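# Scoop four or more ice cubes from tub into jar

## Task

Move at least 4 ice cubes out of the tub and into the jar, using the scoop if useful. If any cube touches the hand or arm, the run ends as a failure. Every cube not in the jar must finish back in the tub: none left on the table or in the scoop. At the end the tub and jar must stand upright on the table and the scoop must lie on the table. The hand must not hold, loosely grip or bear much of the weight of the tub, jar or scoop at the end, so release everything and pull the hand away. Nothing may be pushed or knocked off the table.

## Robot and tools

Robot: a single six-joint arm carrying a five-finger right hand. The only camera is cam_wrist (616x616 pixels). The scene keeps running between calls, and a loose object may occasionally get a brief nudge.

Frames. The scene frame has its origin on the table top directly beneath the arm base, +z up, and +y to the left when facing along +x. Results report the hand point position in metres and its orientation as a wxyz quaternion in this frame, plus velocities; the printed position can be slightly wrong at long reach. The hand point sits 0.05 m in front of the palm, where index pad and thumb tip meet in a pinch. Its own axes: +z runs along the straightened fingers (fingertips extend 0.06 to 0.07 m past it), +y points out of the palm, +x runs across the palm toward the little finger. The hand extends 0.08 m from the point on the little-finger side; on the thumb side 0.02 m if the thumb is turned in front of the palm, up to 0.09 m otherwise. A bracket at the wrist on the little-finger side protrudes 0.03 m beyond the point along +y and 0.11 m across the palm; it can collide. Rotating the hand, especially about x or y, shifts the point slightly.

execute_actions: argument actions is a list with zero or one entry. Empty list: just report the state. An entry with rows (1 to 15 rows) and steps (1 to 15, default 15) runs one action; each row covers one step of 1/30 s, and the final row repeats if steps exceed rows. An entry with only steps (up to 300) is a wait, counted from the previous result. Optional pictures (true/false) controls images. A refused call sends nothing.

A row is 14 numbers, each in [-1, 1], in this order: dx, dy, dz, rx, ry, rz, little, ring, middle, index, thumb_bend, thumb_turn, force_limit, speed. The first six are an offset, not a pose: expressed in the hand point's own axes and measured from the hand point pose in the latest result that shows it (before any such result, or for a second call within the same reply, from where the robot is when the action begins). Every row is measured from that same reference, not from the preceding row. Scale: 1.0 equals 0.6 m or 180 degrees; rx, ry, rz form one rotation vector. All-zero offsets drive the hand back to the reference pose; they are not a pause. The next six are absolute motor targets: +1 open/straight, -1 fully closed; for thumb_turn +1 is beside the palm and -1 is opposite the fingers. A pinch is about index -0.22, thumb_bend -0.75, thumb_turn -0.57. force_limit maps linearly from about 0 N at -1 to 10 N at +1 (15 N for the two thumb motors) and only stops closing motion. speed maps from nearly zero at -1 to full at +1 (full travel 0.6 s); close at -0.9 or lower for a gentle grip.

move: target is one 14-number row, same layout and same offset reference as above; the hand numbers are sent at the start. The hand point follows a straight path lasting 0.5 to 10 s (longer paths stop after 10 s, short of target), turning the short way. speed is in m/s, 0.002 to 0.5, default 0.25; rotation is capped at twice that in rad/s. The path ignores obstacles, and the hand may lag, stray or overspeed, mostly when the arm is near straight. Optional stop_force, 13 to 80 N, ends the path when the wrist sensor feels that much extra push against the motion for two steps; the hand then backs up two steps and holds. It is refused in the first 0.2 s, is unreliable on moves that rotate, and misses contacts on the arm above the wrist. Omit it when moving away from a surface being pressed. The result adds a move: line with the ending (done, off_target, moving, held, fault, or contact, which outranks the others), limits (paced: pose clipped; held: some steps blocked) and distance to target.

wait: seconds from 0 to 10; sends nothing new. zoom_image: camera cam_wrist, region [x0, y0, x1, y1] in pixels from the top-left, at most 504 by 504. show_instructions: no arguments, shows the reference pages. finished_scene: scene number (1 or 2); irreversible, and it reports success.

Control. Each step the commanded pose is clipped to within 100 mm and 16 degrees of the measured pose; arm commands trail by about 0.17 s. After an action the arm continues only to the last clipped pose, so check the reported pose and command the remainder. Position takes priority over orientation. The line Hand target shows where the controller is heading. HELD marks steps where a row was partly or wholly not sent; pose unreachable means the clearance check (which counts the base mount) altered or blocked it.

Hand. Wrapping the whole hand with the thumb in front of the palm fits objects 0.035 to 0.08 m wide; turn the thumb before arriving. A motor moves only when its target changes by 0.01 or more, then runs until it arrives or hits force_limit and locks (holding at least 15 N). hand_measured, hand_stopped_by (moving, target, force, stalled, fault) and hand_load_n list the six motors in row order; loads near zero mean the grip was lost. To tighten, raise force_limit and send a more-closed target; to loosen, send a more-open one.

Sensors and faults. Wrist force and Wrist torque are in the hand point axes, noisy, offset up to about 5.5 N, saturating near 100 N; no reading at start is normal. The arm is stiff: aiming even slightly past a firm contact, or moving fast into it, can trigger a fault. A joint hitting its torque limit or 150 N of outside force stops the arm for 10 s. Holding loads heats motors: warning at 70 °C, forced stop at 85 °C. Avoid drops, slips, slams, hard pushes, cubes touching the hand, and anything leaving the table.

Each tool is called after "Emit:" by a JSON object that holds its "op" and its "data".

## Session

Emit:
{"op": "execute_actions", "data": {"actions": []}}

Scene clock: 0.00 s of 6000.00 s.
end_effector_position=(+0.4557, -0.1977, +0.2430) hand_measured=(+1.000, +1.000, +1.000, +1.000, +1.000, +1.000) hand_load_n=(+0.0, +0.0, +0.0, +0.0, +0.0, +0.0) hand_stopped_by=(target, target, target, target, target, target) hand_force_limit=0.00 hand_speed=-0.80 end_effector_quat_wxyz=(+0.141, +0.693, +0.525, +0.474) end_effector_velocity=(+0.000, -0.001, -0.000) end_effector_angular_velocity=(-0.003, -0.001, -0.000)
Joint positions: [-1.391 -1.331  2.507  0.752  0.583 -1.355]
Joint velocities: [-0.     0.    -0.001 -0.002 -0.    -0.   ]
Wrist force (N, on the end effector, along its own x y z axes, offset not removed): no reading
Wrist torque (N m, same axes, about the end effector's origin, offset not removed): no reading
Hand target: +0.456, -0.198, +0.243; +0.141, +0.693, +0.525, +0.474

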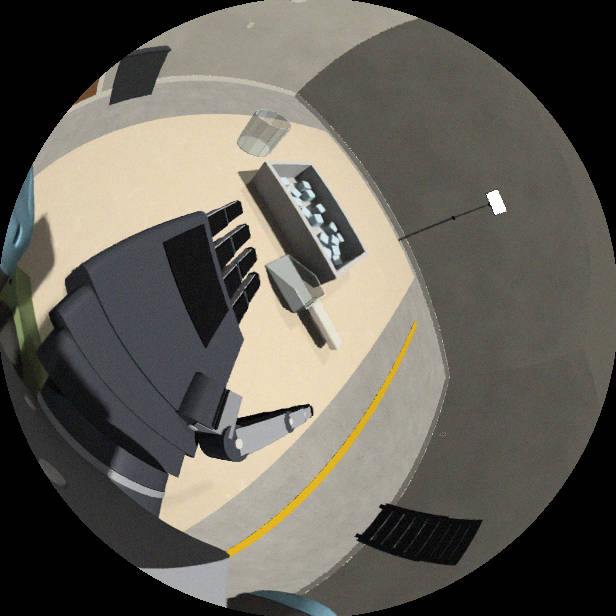

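Emit:
{"op": "move", "data": {"target": [0.648,0.383,0.326,0.1,-0.337,0.373,-0.5,-0.5,-0.5,-0.5,1,1,0,0]}}

Emit:
{"op": "zoom_image", "data": {"camera": "cam_wrist", "region": [200,100,500,350]}}

Scene clock: 12.00 s of 6000.00 s.
end_effector_position=(+0.7487, +0.1020, +0.5016) hand_measured=(-0.500, -0.500, -0.500, -0.500, +1.000, +1.000) hand_load_n=(+0.0, +0.0, +0.0, +0.0, +0.0, +0.0) hand_stopped_by=(target, target, target, target, target, target) hand_force_limit=0.00 hand_speed=0.00 end_effector_quat_wxyz=(+0.001, +1.000, +0.000, +0.001) end_effector_velocity=(+0.001, +0.001, +0.001) end_effector_angular_velocity=(+0.001, +0.007, -0.004)
Joint positions: [ 0.03  -1.006  0.999  1.58   1.572  1.555]
Joint velocities: [ 0.001  0.006 -0.01   0.01  -0.001  0.005]
Wrist force (N, on the end effector, along its own x y z axes, offset not removed): [-1.8 1.3 -0.9]
Wrist torque (N m, same axes, about the end effector's origin, offset not removed): [0.39 0.06 -0.20]
Hand target: +0.749, +0.102, +0.502; +0.001, +1.000, +0.000, +0.001
Off the commanded pose: 0.002 m, 0 deg.
After step 90, 5.20 s passed at rest.
move: done

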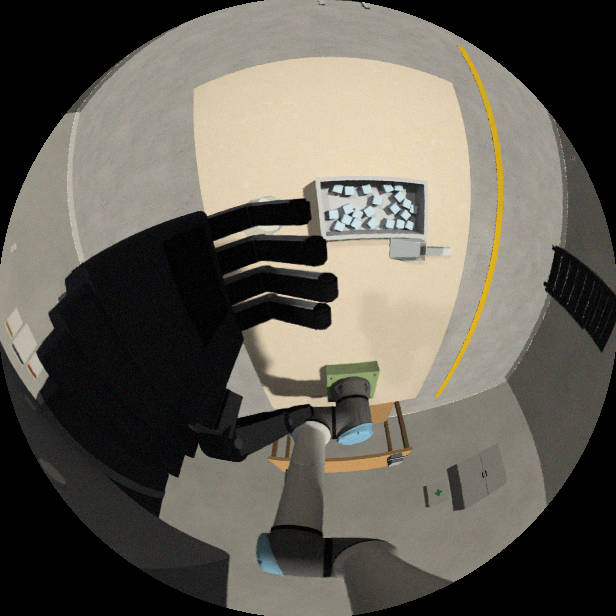

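Region (200, 100, 500, 350) of cam_wrist's 616x616 image, scaled by 1.680, with more detail than that image has.

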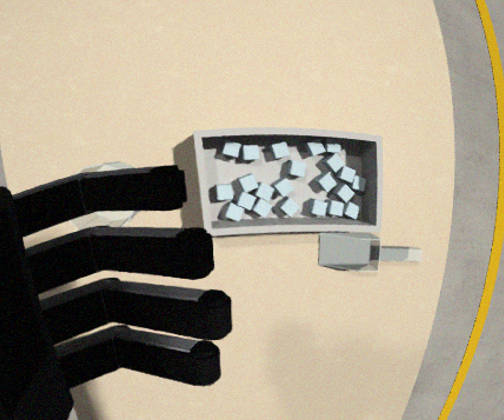

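Emit:
{"op": "move", "data": {"target": [-0.198,0.67,0.675,0.289,0.289,0.437,0.5,0.5,0.5,0.5,0.3,-1,0.5,0]}}

Scene clock: 21.90 s of 6000.00 s.
end_effector_position=(+0.6316, -0.3004, +0.0961) hand_measured=(+0.500, +0.500, +0.500, +0.500, +0.300, -1.000) hand_load_n=(+0.0, +0.0, +0.0, +0.0, +0.0, +0.0) hand_stopped_by=(target, target, target, target, target, target) hand_force_limit=0.50 hand_speed=0.00 end_effector_quat_wxyz=(-0.390, +0.590, -0.589, +0.390) end_effector_velocity=(+0.000, -0.002, -0.001) end_effector_angular_velocity=(+0.003, -0.007, -0.009)
Joint positions: [-0.971 -1.174  2.115 -0.255  0.675  2.571]
Joint velocities: [-0.003  0.001  0.004 -0.018 -0.     0.015]
Wrist force (N, on the end effector, along its own x y z axes, offset not removed): [-3.7 1.1 0.1]
Wrist torque (N m, same axes, about the end effector's origin, offset not removed): [0.35 0.32 -0.29]
Hand target: +0.632, -0.301, +0.096; -0.390, +0.590, -0.589, +0.391
Off the commanded pose: 0.001 m, 0 deg.
After step 90, 2.60 s passed at rest.
move: done

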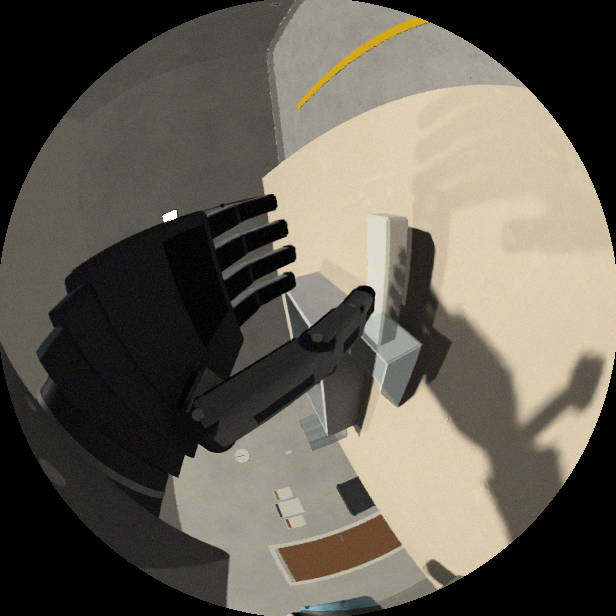

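Emit:
{"op": "move", "data": {"target": [-0.017,0.098,0.02,0,0,0,0.5,0.5,0.5,0.5,0.3,-1,0.5,0], "speed": 0.05, "stop_force": 13}}

Scene clock: 31.30 s of 6000.00 s.
end_effector_position=(+0.6198, -0.2904, +0.0374) hand_measured=(+0.500, +0.500, +0.500, +0.500, +0.300, -1.000) hand_load_n=(+0.0, +0.0, +0.0, +0.0, +0.0, +0.0) hand_stopped_by=(target, target, target, target, target, target) hand_force_limit=0.50 hand_speed=0.00 end_effector_quat_wxyz=(-0.390, +0.590, -0.589, +0.390) end_effector_velocity=(-0.001, +0.000, -0.002) end_effector_angular_velocity=(+0.001, +0.000, -0.001)
Joint positions: [-0.982 -1.094  2.16  -0.372  0.666  2.561]
Joint velocities: [-0.001  0.003  0.001 -0.004 -0.001 -0.   ]
Wrist force (N, on the end effector, along its own x y z axes, offset not removed): [-3.0 0.7 0.8]
Wrist torque (N m, same axes, about the end effector's origin, offset not removed): [0.16 0.18 -0.24]
Hand target: +0.620, -0.290, +0.037; -0.390, +0.590, -0.589, +0.390
Off the commanded pose: 0.000 m, 0 deg.
After step 90, 4.80 s passed at rest.
move: done

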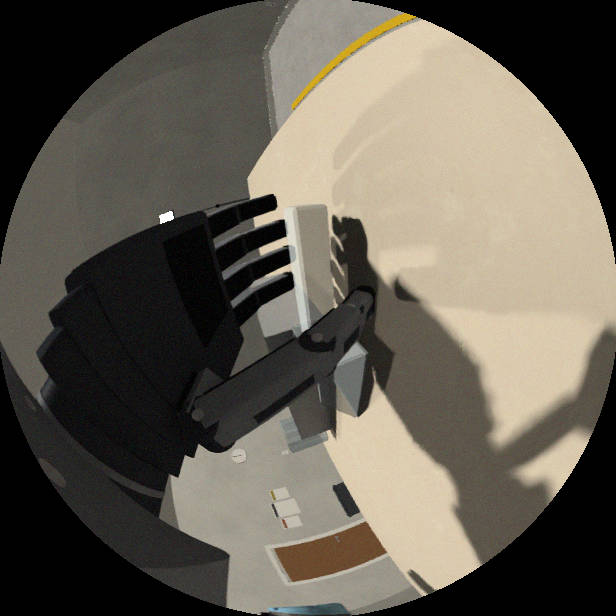

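Emit:
{"op": "move", "data": {"target": [0.008,-0.003,0.017,0,0,0,0.2,0.2,0.2,0.2,0,-1,1,-0.8], "speed": 0.05}}

Emit:
{"op": "move", "data": {"target": [0,0,0,0,0,0,0.2,0.2,0.2,0.2,-0.7,-1,1,-0.6]}}

Emit:
{"op": "move", "data": {"target": [0,0,0,0,0,0,0.2,0.2,-0.5,-0.5,-0.7,-1,0.5,-0.85]}}

Scene clock: 39.50 s of 6000.00 s.
end_effector_position=(+0.6299, -0.2952, +0.0351) hand_measured=(+0.200, +0.200, +0.200, +0.200, +0.000, -1.000) hand_load_n=(+0.0, +0.0, +0.0, +0.0, +0.0, +0.0) hand_stopped_by=(target, target, target, target, target, target) hand_force_limit=1.00 hand_speed=-0.80 end_effector_quat_wxyz=(-0.390, +0.590, -0.589, +0.390) end_effector_velocity=(+0.000, -0.001, -0.000) end_effector_angular_velocity=(-0.001, -0.000, -0.000)
Joint positions: [-0.969 -1.081  2.14  -0.374  0.676  2.574]
Joint velocities: [-0.     0.001 -0.001 -0.001  0.    -0.001]
Wrist force (N, on the end effector, along its own x y z axes, offset not removed): [-2.4 0.0 0.3]
Wrist torque (N m, same axes, about the end effector's origin, offset not removed): [0.11 0.13 -0.22]
Hand target: +0.630, -0.295, +0.035; -0.390, +0.590, -0.589, +0.390
Off the commanded pose: 0.000 m, 0 deg.
After step 90, 3.50 s passed at rest.
move: done

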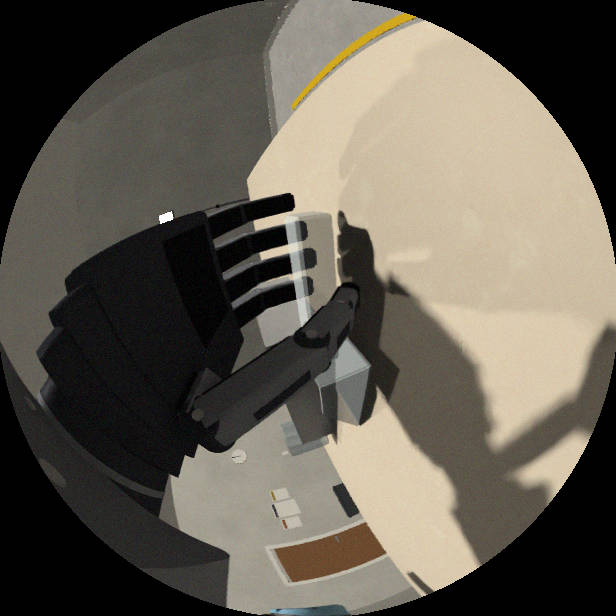

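Scene clock: 41.43 s of 6000.00 s.
end_effector_position=(+0.6299, -0.2952, +0.0351) hand_measured=(+0.200, +0.200, +0.200, +0.200, -0.700, -1.000) hand_load_n=(+0.0, +0.0, +0.0, +0.0, +0.5, +0.0) hand_stopped_by=(target, target, target, target, target, target) hand_force_limit=1.00 hand_speed=-0.60 end_effector_quat_wxyz=(-0.390, +0.590, -0.589, +0.390) end_effector_velocity=(+0.000, -0.000, +0.000) end_effector_angular_velocity=(-0.001, -0.001, +0.000)
Joint positions: [-0.969 -1.081  2.14  -0.374  0.676  2.574]
Joint velocities: [-0.    -0.001  0.    -0.    -0.    -0.   ]
Wrist force (N, on the end effector, along its own x y z axes, offset not removed): [-3.3 2.6 2.7]
Wrist torque (N m, same axes, about the end effector's origin, offset not removed): [0.29 0.15 -0.25]
Hand target: +0.630, -0.295, +0.035; -0.390, +0.590, -0.589, +0.390
Off the commanded pose: 0.000 m, 0 deg.
move: done

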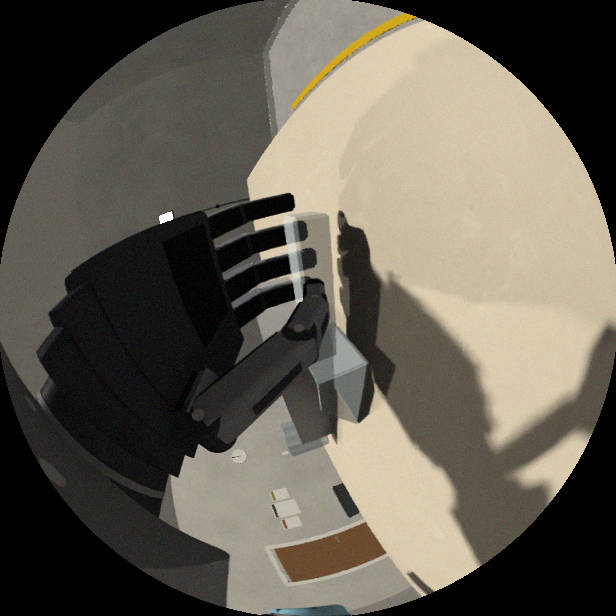

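Scene clock: 41.93 s of 6000.00 s.
end_effector_position=(+0.6299, -0.2952, +0.0351) hand_measured=(+0.200, +0.200, +0.154, +0.154, -0.696, -1.000) hand_load_n=(+0.0, +0.0, +8.5, +8.0, +6.5, +0.5) hand_stopped_by=(target, target, force, force, target, target) hand_force_limit=0.50 hand_speed=-0.85 end_effector_quat_wxyz=(-0.390, +0.590, -0.589, +0.390) end_effector_velocity=(+0.000, +0.001, +0.000) end_effector_angular_velocity=(-0.000, -0.000, +0.001)
Joint positions: [-0.969 -1.081  2.14  -0.374  0.676  2.574]
Joint velocities: [ 0.001 -0.001  0.     0.    -0.    -0.   ]
Wrist force (N, on the end effector, along its own x y z axes, offset not removed): [-2.4 -3.6 -0.9]
Wrist torque (N m, same axes, about the end effector's origin, offset not removed): [0.07 0.13 -0.06]
Hand target: +0.630, -0.295, +0.035; -0.390, +0.590, -0.589, +0.390
Off the commanded pose: 0.000 m, 0 deg.
move: done

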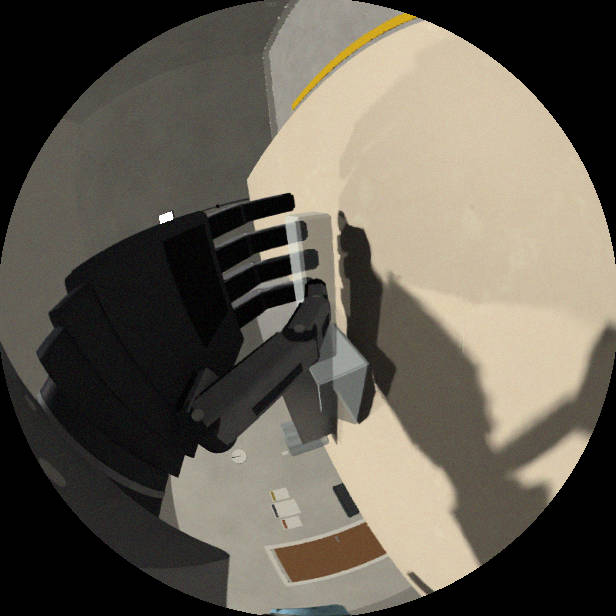

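Emit:
{"op": "move", "data": {"target": [0,0,0,0,0,0,0.2,-0.5,-0.5,-0.5,-0.7,-1,-0.4,-0.9]}}

Emit:
{"op": "move", "data": {"target": [0,-0.29,-0.135,0,0,0,0.2,-0.5,-0.5,-0.5,-0.7,-1,-0.4,-0.9], "speed": 0.15}}

Emit:
{"op": "move", "data": {"target": [-0.19,-0.085,0.2,0,0.108,-0.2556,0.2,-0.5,-0.5,-0.5,-0.7,-1,-0.4,-0.9], "speed": 0.15}}

Emit:
{"op": "zoom_image", "data": {"camera": "cam_wrist", "region": [220,280,470,530]}}

Scene clock: 50.47 s of 6000.00 s.
end_effector_position=(+0.6299, -0.2952, +0.0351) hand_measured=(+0.200, +0.164, +0.154, +0.154, -0.696, -1.000) hand_load_n=(+0.0, +4.0, +6.5, +7.5, +7.5, +1.0) hand_stopped_by=(target, force, force, force, target, target) hand_force_limit=-0.40 hand_speed=-0.90 end_effector_quat_wxyz=(-0.390, +0.590, -0.589, +0.390) end_effector_velocity=(+0.001, -0.001, +0.001) end_effector_angular_velocity=(-0.002, -0.001, -0.000)
Joint positions: [-0.969 -1.081  2.14  -0.374  0.676  2.574]
Joint velocities: [-0.    -0.001 -0.001 -0.    -0.     0.   ]
Wrist force (N, on the end effector, along its own x y z axes, offset not removed): [-2.8 -1.5 -3.0]
Wrist torque (N m, same axes, about the end effector's origin, offset not removed): [0.24 0.21 -0.14]
Hand target: +0.630, -0.295, +0.035; -0.390, +0.590, -0.589, +0.390
Off the commanded pose: 0.000 m, 0 deg.
After step 90, 4.83 s passed at rest.
move: done

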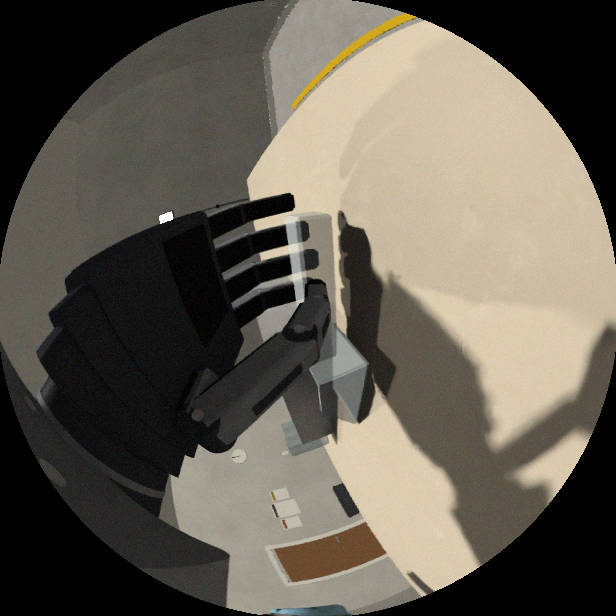

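Scene clock: 52.27 s of 6000.00 s.
end_effector_position=(+0.6232, -0.2949, +0.2268) hand_measured=(+0.200, +0.164, +0.154, +0.154, -0.694, -1.000) hand_load_n=(+0.0, +3.0, +6.0, +7.0, +9.5, +1.5) hand_stopped_by=(target, force, force, force, target, target) hand_force_limit=-0.40 hand_speed=-0.90 end_effector_quat_wxyz=(-0.390, +0.590, -0.589, +0.390) end_effector_velocity=(+0.000, -0.001, +0.003) end_effector_angular_velocity=(-0.000, -0.000, +0.000)
Joint positions: [-0.979 -1.365  2.06  -0.003  0.669  2.564]
Joint velocities: [-0.    -0.003 -0.003  0.006 -0.    -0.   ]
Wrist force (N, on the end effector, along its own x y z axes, offset not removed): [-1.3 3.4 1.1]
Wrist torque (N m, same axes, about the end effector's origin, offset not removed): [0.55 -0.05 -0.19]
Hand target: +0.623, -0.295, +0.227; -0.390, +0.590, -0.589, +0.390
Off the commanded pose: 0.000 m, 0 deg.
move: done

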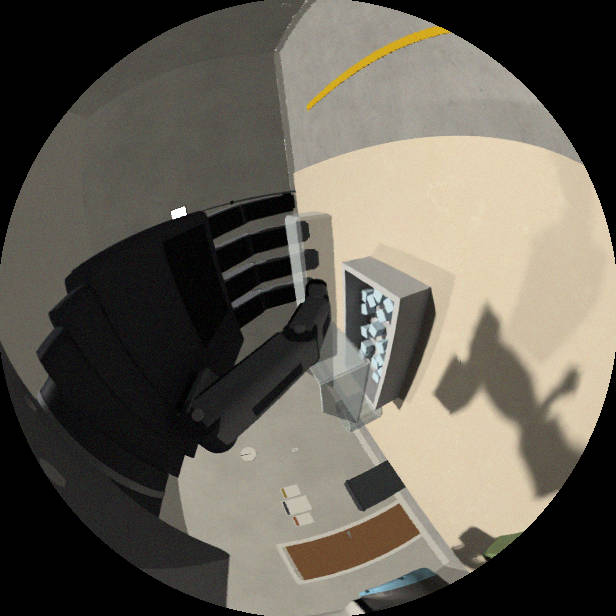

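Scene clock: 55.57 s of 6000.00 s.
end_effector_position=(+0.7532, -0.1806, +0.2272) hand_measured=(+0.200, +0.164, +0.154, +0.154, -0.694, -1.000) hand_load_n=(+0.0, +3.0, +6.0, +7.5, +9.5, +1.5) hand_stopped_by=(target, force, force, force, target, target) hand_force_limit=-0.40 hand_speed=-0.90 end_effector_quat_wxyz=(-0.106, +0.699, -0.369, +0.603) end_effector_velocity=(+0.002, +0.001, +0.001) end_effector_angular_velocity=(-0.013, -0.001, -0.001)
Joint positions: [-0.432 -1.387  2.112 -0.463  1.411  2.186]
Joint velocities: [ 0.008  0.003 -0.002 -0.007  0.011 -0.008]
Wrist force (N, on the end effector, along its own x y z axes, offset not removed): [-3.2 0.4 1.3]
Wrist torque (N m, same axes, about the end effector's origin, offset not removed): [0.04 0.12 -0.30]
Hand target: +0.753, -0.180, +0.227; -0.106, +0.700, -0.369, +0.603
Off the commanded pose: 0.001 m, 0 deg.
move: done

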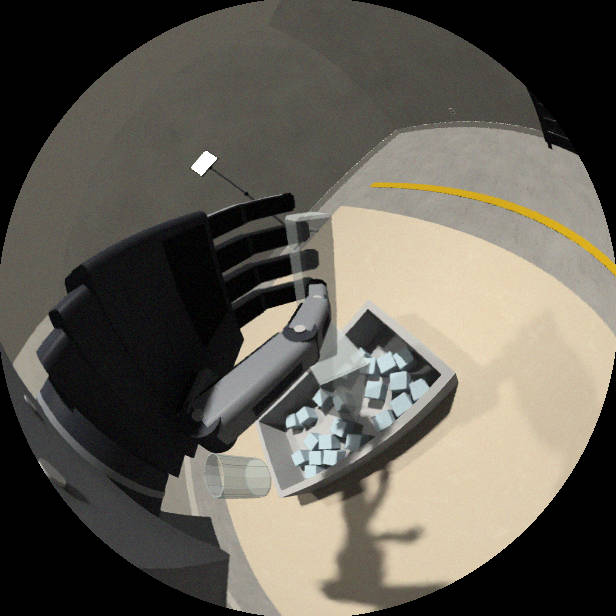

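Region (220, 280, 470, 530) of cam_wrist's 616x616 image, scaled by 2.016, with more detail than that image has.

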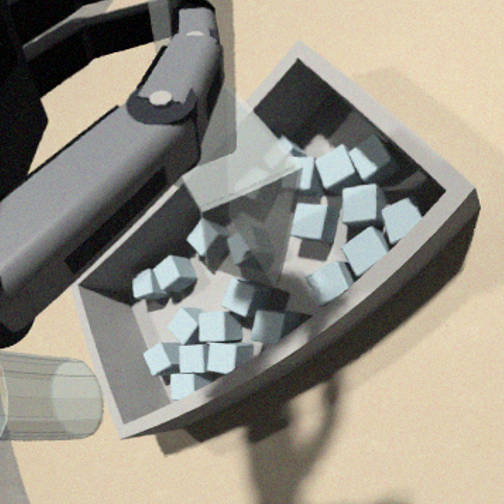

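Emit:
{"op": "move", "data": {"target": [-0.069,0.005,0.002,0,0,0,0.2,-0.5,-0.5,-0.5,-0.7,-1,-0.4,-0.9], "speed": 0.04}}

Emit:
{"op": "zoom_image", "data": {"camera": "cam_wrist", "region": [220,280,470,530]}}

Scene clock: 64.67 s of 6000.00 s.
end_effector_position=(+0.7530, -0.1565, +0.1936) hand_measured=(+0.200, +0.164, +0.154, +0.154, -0.694, -1.000) hand_load_n=(+0.0, +3.0, +6.0, +7.5, +9.5, +1.5) hand_stopped_by=(target, force, force, force, target, target) hand_force_limit=-0.40 hand_speed=-0.90 end_effector_quat_wxyz=(-0.106, +0.699, -0.369, +0.603) end_effector_velocity=(+0.000, +0.001, -0.002) end_effector_angular_velocity=(-0.001, -0.000, -0.000)
Joint positions: [-0.389 -1.348  2.142 -0.534  1.452  2.197]
Joint velocities: [ 0.002  0.003  0.002 -0.006  0.002 -0.   ]
Wrist force (N, on the end effector, along its own x y z axes, offset not removed): [-2.8 2.5 1.7]
Wrist torque (N m, same axes, about the end effector's origin, offset not removed): [0.34 0.11 -0.20]
Hand target: +0.753, -0.156, +0.193; -0.106, +0.699, -0.369, +0.603
Off the commanded pose: 0.000 m, 0 deg.
After step 90, 4.70 s passed at rest.
move: done

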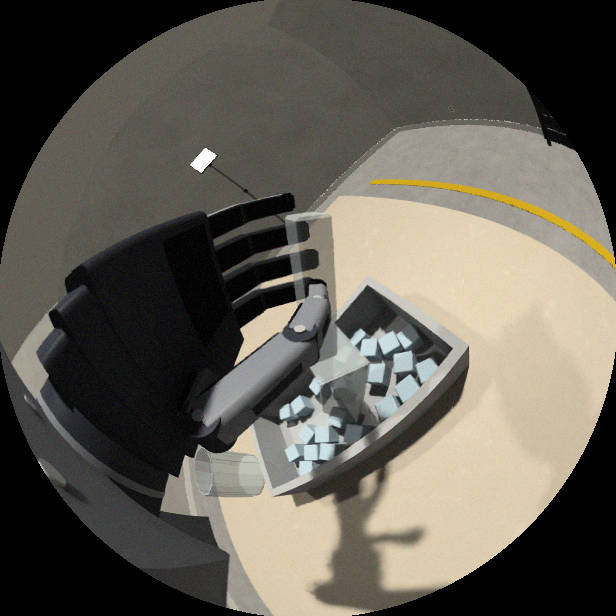

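Region (220, 280, 470, 530) of cam_wrist's 616x616 image, scaled by 2.016, with more detail than that image has.

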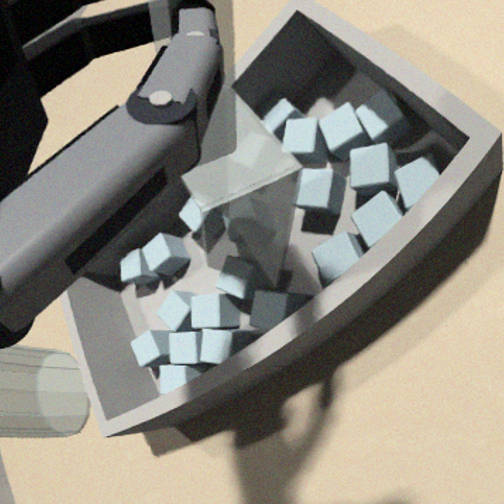

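Emit:
{"op": "move", "data": {"target": [-0.032,0.046,0.005,0,0,0,0.2,-0.5,-0.5,-0.5,-0.7,-1,-0.4,-0.9], "speed": 0.025, "stop_force": 13}}

Emit:
{"op": "zoom_image", "data": {"camera": "cam_wrist", "region": [220,280,470,530]}}

Scene clock: 73.03 s of 6000.00 s.
end_effector_position=(+0.7451, -0.1645, +0.1620) hand_measured=(+0.200, +0.162, +0.154, +0.154, -0.694, -1.000) hand_load_n=(+0.0, +1.5, +5.0, +7.5, +10.5, +0.0) hand_stopped_by=(target, force, force, force, target, target) hand_force_limit=-0.40 hand_speed=-0.90 end_effector_quat_wxyz=(-0.106, +0.699, -0.369, +0.603) end_effector_velocity=(+0.000, -0.001, -0.001) end_effector_angular_velocity=(-0.001, -0.001, +0.000)
Joint positions: [-0.411 -1.312  2.175 -0.601  1.432  2.192]
Joint velocities: [-0.002  0.003  0.001 -0.005 -0.002 -0.001]
Wrist force (N, on the end effector, along its own x y z axes, offset not removed): [-4.1 -2.4 -0.4]
Wrist torque (N m, same axes, about the end effector's origin, offset not removed): [-0.30 0.38 -0.37]
Hand target: +0.745, -0.165, +0.162; -0.106, +0.699, -0.369, +0.603
Off the commanded pose: 0.000 m, 0 deg.
After step 90, 3.73 s passed at rest.
move: done

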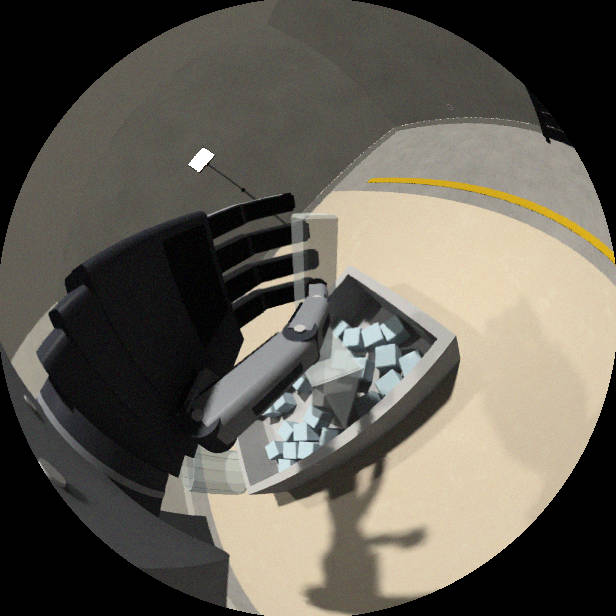

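Region (220, 280, 470, 530) of cam_wrist's 616x616 image, scaled by 2.016, with more detail than that image has.

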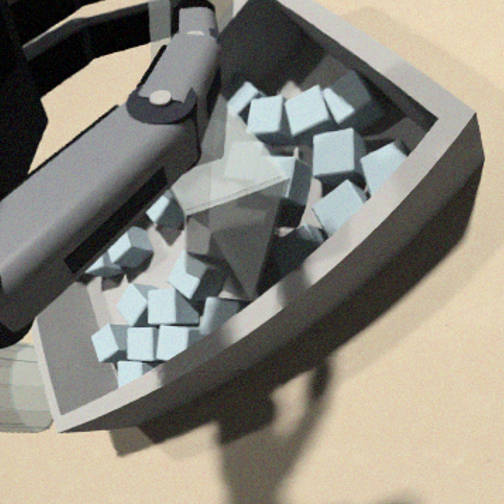

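Emit:
{"op": "move", "data": {"target": [-0.012,0.024,-0.004,0,0,0,0.2,-0.55,-0.5,-0.5,-0.7,-1,-0.4,-0.9], "speed": 0.015, "stop_force": 13}}

Emit:
{"op": "zoom_image", "data": {"camera": "cam_wrist", "region": [220,280,470,530]}}

Scene clock: 80.80 s of 6000.00 s.
end_effector_position=(+0.7374, -0.1692, +0.1487) hand_measured=(+0.200, +0.154, +0.154, +0.154, -0.694, -1.000) hand_load_n=(+0.0, +2.5, +4.0, +9.0, +10.5, +1.0) hand_stopped_by=(target, force, force, force, target, target) hand_force_limit=-0.40 hand_speed=-0.90 end_effector_quat_wxyz=(-0.106, +0.699, -0.369, +0.603) end_effector_velocity=(+0.000, -0.001, -0.001) end_effector_angular_velocity=(+0.000, -0.002, +0.000)
Joint positions: [-0.426 -1.301  2.195 -0.632  1.417  2.188]
Joint velocities: [-0.002  0.002  0.001 -0.004 -0.002  0.001]
Wrist force (N, on the end effector, along its own x y z axes, offset not removed): [3.1 -1.2 1.1]
Wrist torque (N m, same axes, about the end effector's origin, offset not removed): [0.12 0.11 0.13]
Hand target: +0.737, -0.169, +0.149; -0.106, +0.699, -0.369, +0.603
Off the commanded pose: 0.000 m, 0 deg.
After step 90, 3.43 s passed at rest.
move: done

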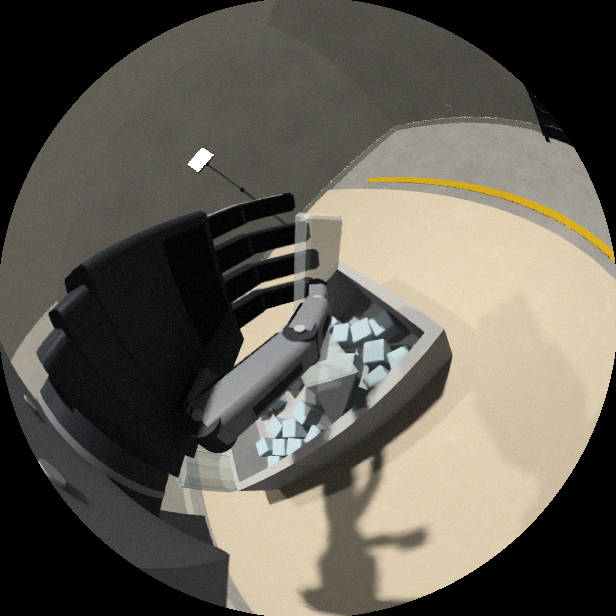

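Region (220, 280, 470, 530) of cam_wrist's 616x616 image, scaled by 2.016, with more detail than that image has.

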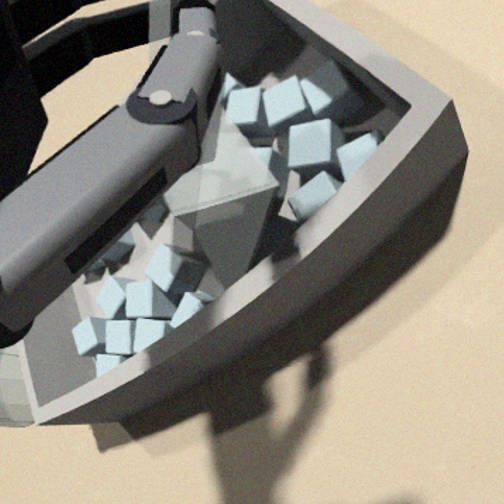

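Emit:
{"op": "move", "data": {"target": [0.004,-0.004,0,0,0,0,0.2,-0.55,-0.5,-0.5,-0.7,-1,-0.4,-0.9], "speed": 0.02}}

Emit:
{"op": "move", "data": {"target": [-0.092,0.011,0.0045,0,-0.043,0.102,0.2,-0.55,-0.5,-0.5,-0.7,-1,-0.4,-0.9], "speed": 0.07}}

Emit:
{"op": "zoom_image", "data": {"camera": "cam_wrist", "region": [230,320,430,520]}}

Scene clock: 89.50 s of 6000.00 s.
end_effector_position=(+0.7383, -0.1691, +0.1519) hand_measured=(+0.200, +0.154, +0.154, +0.154, -0.694, -1.000) hand_load_n=(+0.0, +3.5, +3.5, +7.5, +11.5, +0.5) hand_stopped_by=(target, force, force, force, target, target) hand_force_limit=-0.40 hand_speed=-0.90 end_effector_quat_wxyz=(-0.106, +0.699, -0.369, +0.603) end_effector_velocity=(+0.001, +0.000, +0.002) end_effector_angular_velocity=(-0.001, -0.002, +0.000)
Joint positions: [-0.425 -1.305  2.192 -0.625  1.418  2.188]
Joint velocities: [ 0.001 -0.002 -0.001  0.001  0.001 -0.   ]
Wrist force (N, on the end effector, along its own x y z axes, offset not removed): [-3.8 2.8 0.6]
Wrist torque (N m, same axes, about the end effector's origin, offset not removed): [0.45 0.28 -0.19]
Hand target: +0.738, -0.169, +0.152; -0.106, +0.699, -0.369, +0.603
Off the commanded pose: 0.000 m, 0 deg.
After step 90, 5.00 s passed at rest.
move: done

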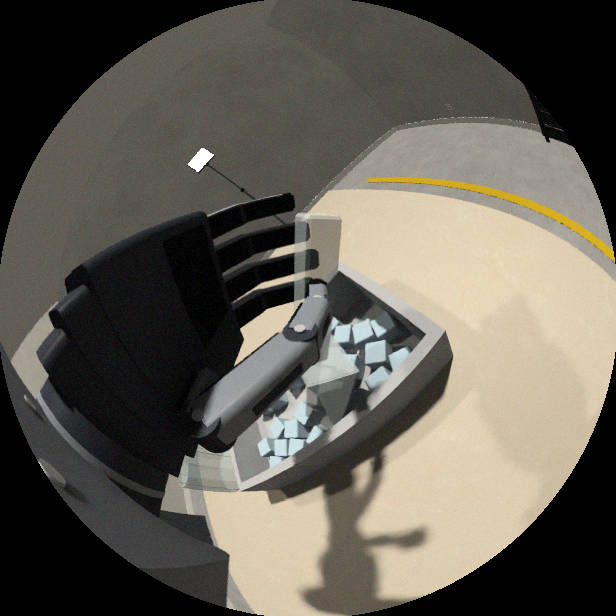

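Scene clock: 92.30 s of 6000.00 s.
end_effector_position=(+0.7382, -0.1391, +0.1052) hand_measured=(+0.200, +0.154, +0.154, +0.154, -0.694, -1.000) hand_load_n=(+0.0, +3.0, +3.5, +7.5, +11.5, +0.5) hand_stopped_by=(target, force, force, force, target, target) hand_force_limit=-0.40 hand_speed=-0.90 end_effector_quat_wxyz=(-0.225, +0.671, -0.468, +0.530) end_effector_velocity=(-0.000, +0.001, -0.002) end_effector_angular_velocity=(+0.014, -0.000, -0.001)
Joint positions: [-0.459 -1.251  2.176 -0.562  1.293  2.475]
Joint velocities: [-0.002  0.003 -0.     0.001 -0.005  0.011]
Wrist force (N, on the end effector, along its own x y z axes, offset not removed): [-2.0 -0.2 0.4]
Wrist torque (N m, same axes, about the end effector's origin, offset not removed): [0.09 0.18 -0.16]
Hand target: +0.738, -0.139, +0.105; -0.225, +0.671, -0.468, +0.530
Off the commanded pose: 0.000 m, 0 deg.
move: done

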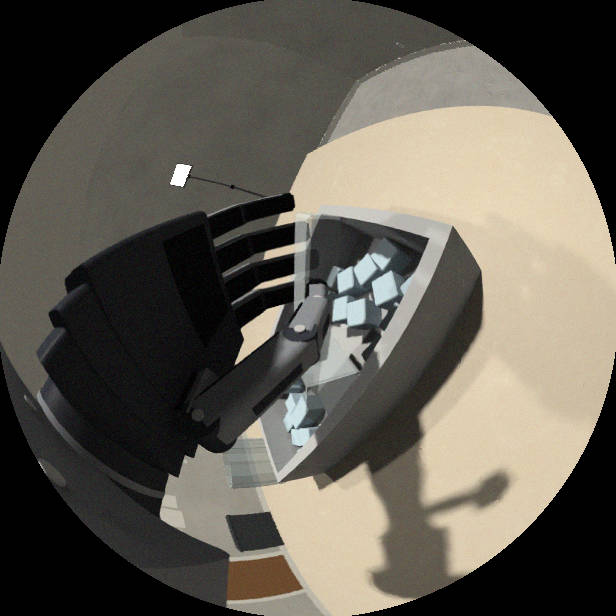

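Region (230, 320, 430, 520) of cam_wrist's 616x616 image, scaled by 2.520, with more detail than that image has.

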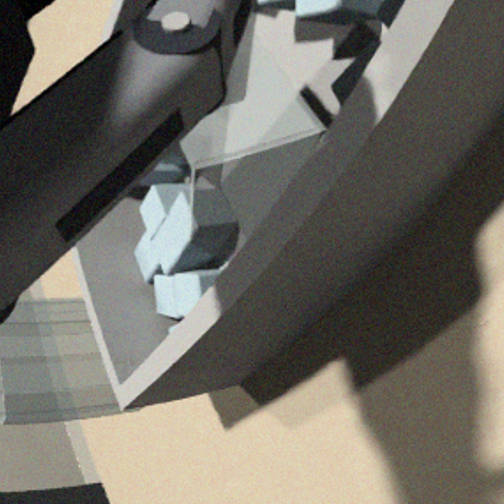

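Emit:
{"op": "move", "data": {"target": [-0.0675,-0.0305,-0.013,0,0,0,0.2,-0.55,-0.5,-0.5,-0.7,-1,-0.4,-0.9], "speed": 0.05, "stop_force": 13}}

Emit:
{"op": "zoom_image", "data": {"camera": "cam_wrist", "region": [230,320,430,520]}}

Scene clock: 99.93 s of 6000.00 s.
end_effector_position=(+0.7380, -0.0943, +0.1021) hand_measured=(+0.200, +0.154, +0.154, +0.154, -0.694, -1.000) hand_load_n=(+0.0, +3.5, +4.0, +7.5, +11.0, +0.0) hand_stopped_by=(target, force, force, force, target, target) hand_force_limit=-0.40 hand_speed=-0.90 end_effector_quat_wxyz=(-0.225, +0.671, -0.468, +0.530) end_effector_velocity=(-0.000, +0.003, -0.000) end_effector_angular_velocity=(+0.000, +0.000, -0.000)
Joint positions: [-0.378 -1.254  2.19  -0.58   1.369  2.505]
Joint velocities: [ 0.005  0.     0.001 -0.001  0.005  0.002]
Wrist force (N, on the end effector, along its own x y z axes, offset not removed): [-0.5 0.0 0.7]
Wrist torque (N m, same axes, about the end effector's origin, offset not removed): [0.22 0.11 0.00]
Hand target: +0.738, -0.094, +0.102; -0.225, +0.671, -0.468, +0.530
Off the commanded pose: 0.000 m, 0 deg.
After step 90, 3.37 s passed at rest.
move: done

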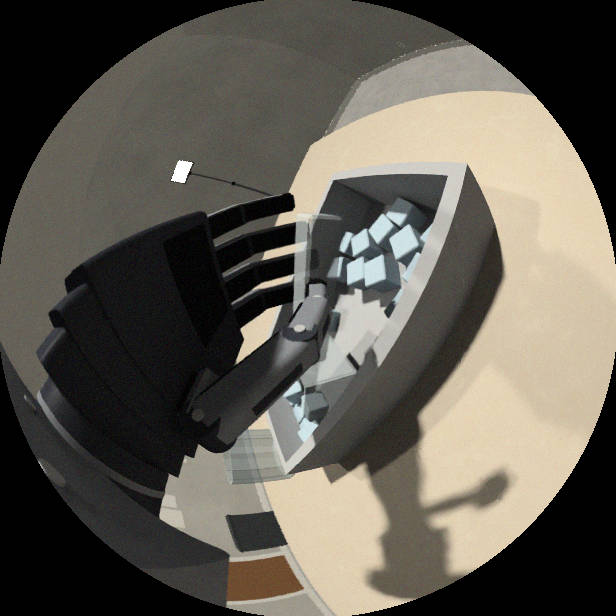

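Region (230, 320, 430, 520) of cam_wrist's 616x616 image, scaled by 2.520, with more detail than that image has.

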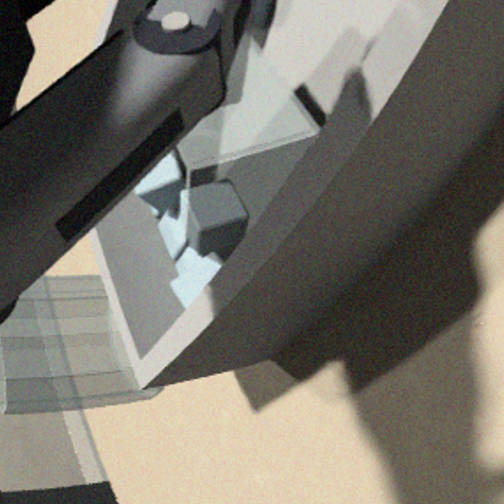

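Emit:
{"op": "move", "data": {"target": [-0.058,-0.0307,-0.013,0,0,0,0.2,-0.55,-0.5,-0.5,-0.7,-1,-0.4,-0.9], "speed": 0.05, "stop_force": 13}}

Emit:
{"op": "zoom_image", "data": {"camera": "cam_wrist", "region": [230,320,430,520]}}

Scene clock: 105.97 s of 6000.00 s.
end_effector_position=(+0.7379, -0.0544, +0.1020) hand_measured=(+0.200, +0.154, +0.154, +0.154, -0.694, -1.000) hand_load_n=(+0.0, +3.0, +4.0, +8.0, +10.5, +0.0) hand_stopped_by=(target, force, force, force, target, target) hand_force_limit=-0.40 hand_speed=-0.90 end_effector_quat_wxyz=(-0.225, +0.671, -0.468, +0.530) end_effector_velocity=(-0.001, +0.003, -0.000) end_effector_angular_velocity=(-0.001, +0.001, +0.001)
Joint positions: [-0.302 -1.257  2.195 -0.585  1.44   2.532]
Joint velocities: [ 0.005 -0.     0.001 -0.     0.004  0.001]
Wrist force (N, on the end effector, along its own x y z axes, offset not removed): [3.3 0.5 0.0]
Wrist torque (N m, same axes, about the end effector's origin, offset not removed): [0.29 0.13 0.07]
Hand target: +0.738, -0.054, +0.102; -0.225, +0.671, -0.468, +0.530
Off the commanded pose: 0.000 m, 0 deg.
After step 90, 1.87 s passed at rest.
move: done

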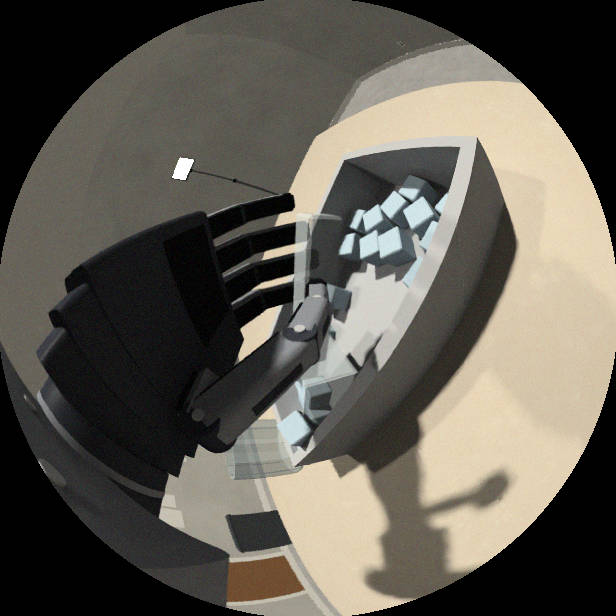

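Region (230, 320, 430, 520) of cam_wrist's 616x616 image, scaled by 2.520, with more detail than that image has.

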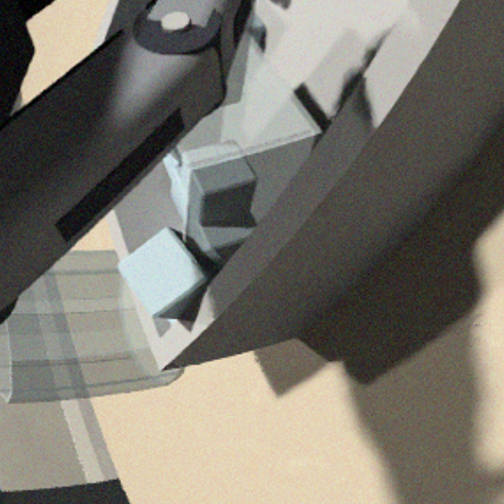

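Emit:
{"op": "move", "data": {"target": [0.015,0.037,0.034,0,-0.0217,0.0511,0.2,-0.55,-0.5,-0.5,-0.7,-1,-0.4,-0.9], "speed": 0.03}}

Emit:
{"op": "zoom_image", "data": {"camera": "cam_wrist", "region": [230,320,430,520]}}

Scene clock: 115.77 s of 6000.00 s.
end_effector_position=(+0.7480, -0.0763, +0.0820) hand_measured=(+0.200, +0.154, +0.154, +0.154, -0.694, -1.000) hand_load_n=(+0.0, +3.0, +3.5, +7.5, +11.5, +0.5) hand_stopped_by=(target, force, force, force, target, target) hand_force_limit=-0.40 hand_speed=-0.90 end_effector_quat_wxyz=(-0.282, +0.649, -0.512, +0.487) end_effector_velocity=(+0.001, -0.001, -0.001) end_effector_angular_velocity=(+0.011, -0.001, -0.000)
Joint positions: [-0.387 -1.212  2.167 -0.56   1.304  2.653]
Joint velocities: [-0.005  0.003 -0.002  0.001 -0.009  0.008]
Wrist force (N, on the end effector, along its own x y z axes, offset not removed): [-3.0 2.2 -0.1]
Wrist torque (N m, same axes, about the end effector's origin, offset not removed): [0.30 0.25 -0.36]
Hand target: +0.748, -0.076, +0.082; -0.282, +0.649, -0.512, +0.487
Off the commanded pose: 0.000 m, 0 deg.
After step 90, 3.67 s passed at rest.
move: done

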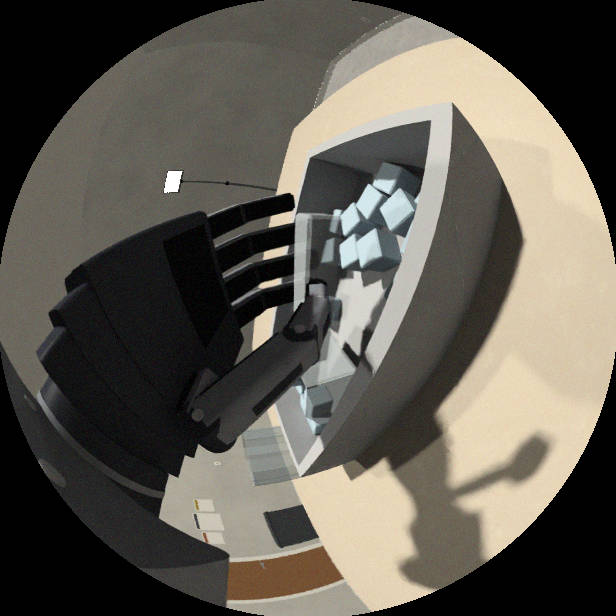

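Region (230, 320, 430, 520) of cam_wrist's 616x616 image, scaled by 2.520, with more detail than that image has.

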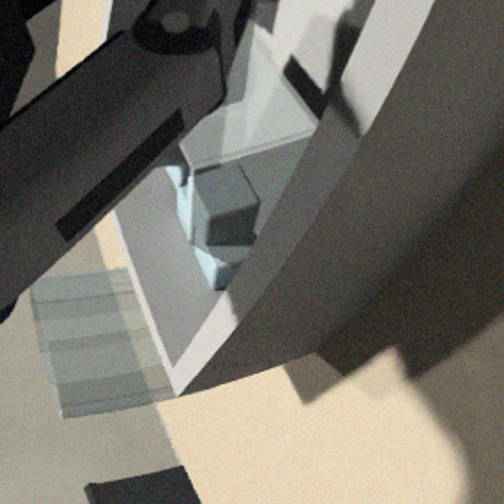

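It dropped back in. Tilt 15° more.

Emit:
{"op": "move", "data": {"target": [0.008,-0.006,0.004,0,-0.0325,0.0767,0.2,-0.55,-0.5,-0.5,-0.7,-1,-0.4,-0.9], "speed": 0.04}}

Emit:
{"op": "zoom_image", "data": {"camera": "cam_wrist", "region": [250,320,410,480]}}

Scene clock: 124.47 s of 6000.00 s.
end_effector_position=(+0.7516, -0.0800, +0.0859) hand_measured=(+0.200, +0.154, +0.154, +0.154, -0.694, -1.000) hand_load_n=(+0.0, +3.5, +3.5, +7.0, +11.5, +0.0) hand_stopped_by=(target, force, force, force, target, target) hand_force_limit=-0.40 hand_speed=-0.90 end_effector_quat_wxyz=(-0.364, +0.607, -0.571, +0.417) end_effector_velocity=(-0.001, +0.000, -0.001) end_effector_angular_velocity=(+0.016, +0.002, -0.000)
Joint positions: [-0.464 -1.197  2.135 -0.49   1.139  2.844]
Joint velocities: [-0.004  0.002 -0.001  0.003 -0.009  0.011]
Wrist force (N, on the end effector, along its own x y z axes, offset not removed): [-3.4 1.2 1.1]
Wrist torque (N m, same axes, about the end effector's origin, offset not removed): [0.09 0.33 -0.42]
Hand target: +0.752, -0.080, +0.086; -0.364, +0.607, -0.571, +0.416
Off the commanded pose: 0.000 m, 0 deg.
After step 90, 2.20 s passed at rest.
move: done

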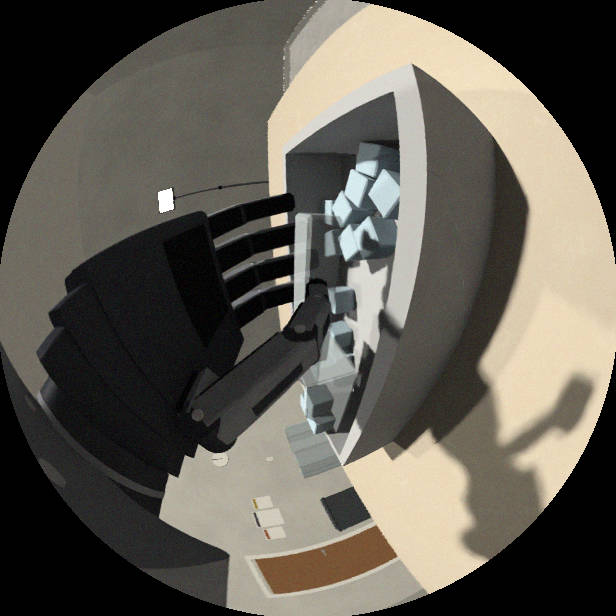

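Region (250, 320, 410, 480) of cam_wrist's 616x616 image, scaled by 3.150, with more detail than that image has.

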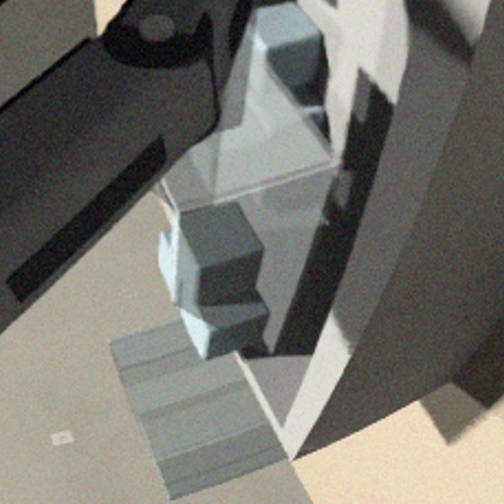

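Emit:
{"op": "move", "data": {"target": [0.035,-0.04,0,0,-0.0217,0.0511,0.2,-0.55,-0.5,-0.5,-0.7,-1,-0.4,-0.9], "speed": 0.03}}

Emit:
{"op": "zoom_image", "data": {"camera": "cam_wrist", "region": [270,310,430,470]}}

Scene clock: 135.20 s of 6000.00 s.
end_effector_position=(+0.7610, -0.0988, +0.1096) hand_measured=(+0.200, +0.154, +0.154, +0.154, -0.694, -1.000) hand_load_n=(+0.0, +3.5, +3.5, +7.0, +11.5, +0.5) hand_stopped_by=(target, force, force, force, target, target) hand_force_limit=-0.40 hand_speed=-0.90 end_effector_quat_wxyz=(-0.415, +0.573, -0.605, +0.366) end_effector_velocity=(+0.001, -0.001, +0.002) end_effector_angular_velocity=(+0.008, -0.002, +0.001)
Joint positions: [-0.531 -1.194  2.082 -0.406  1.014  2.961]
Joint velocities: [-0.004 -0.    -0.004  0.005 -0.008  0.006]
Wrist force (N, on the end effector, along its own x y z axes, offset not removed): [-3.3 1.7 1.8]
Wrist torque (N m, same axes, about the end effector's origin, offset not removed): [0.07 0.33 -0.34]
Hand target: +0.761, -0.099, +0.110; -0.415, +0.573, -0.605, +0.365
Off the commanded pose: 0.000 m, 0 deg.
After step 90, 4.63 s passed at rest.
move: done

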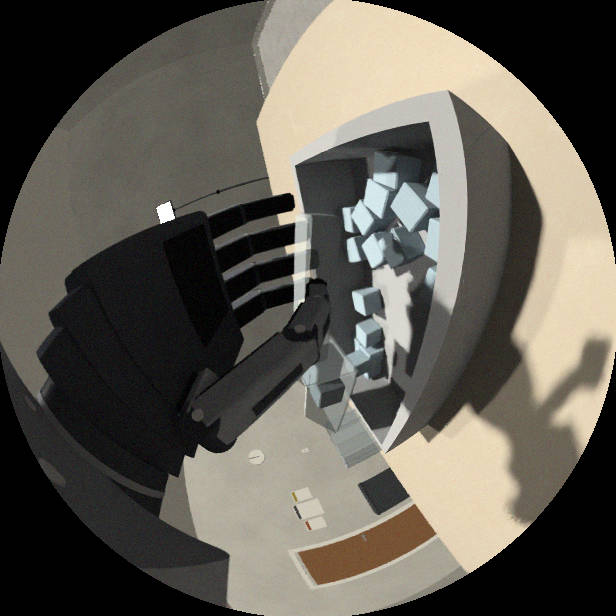

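Region (270, 310, 430, 470) of cam_wrist's 616x616 image, scaled by 3.150, with more detail than that image has.

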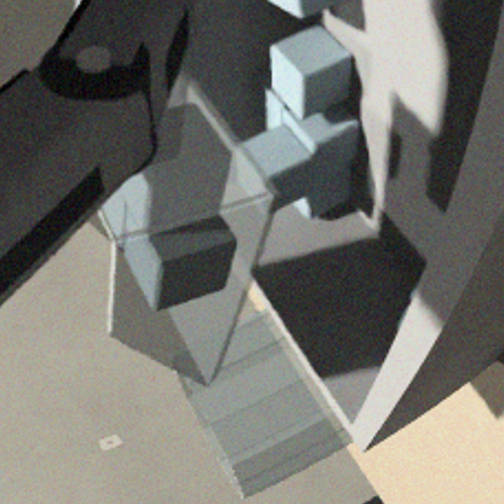

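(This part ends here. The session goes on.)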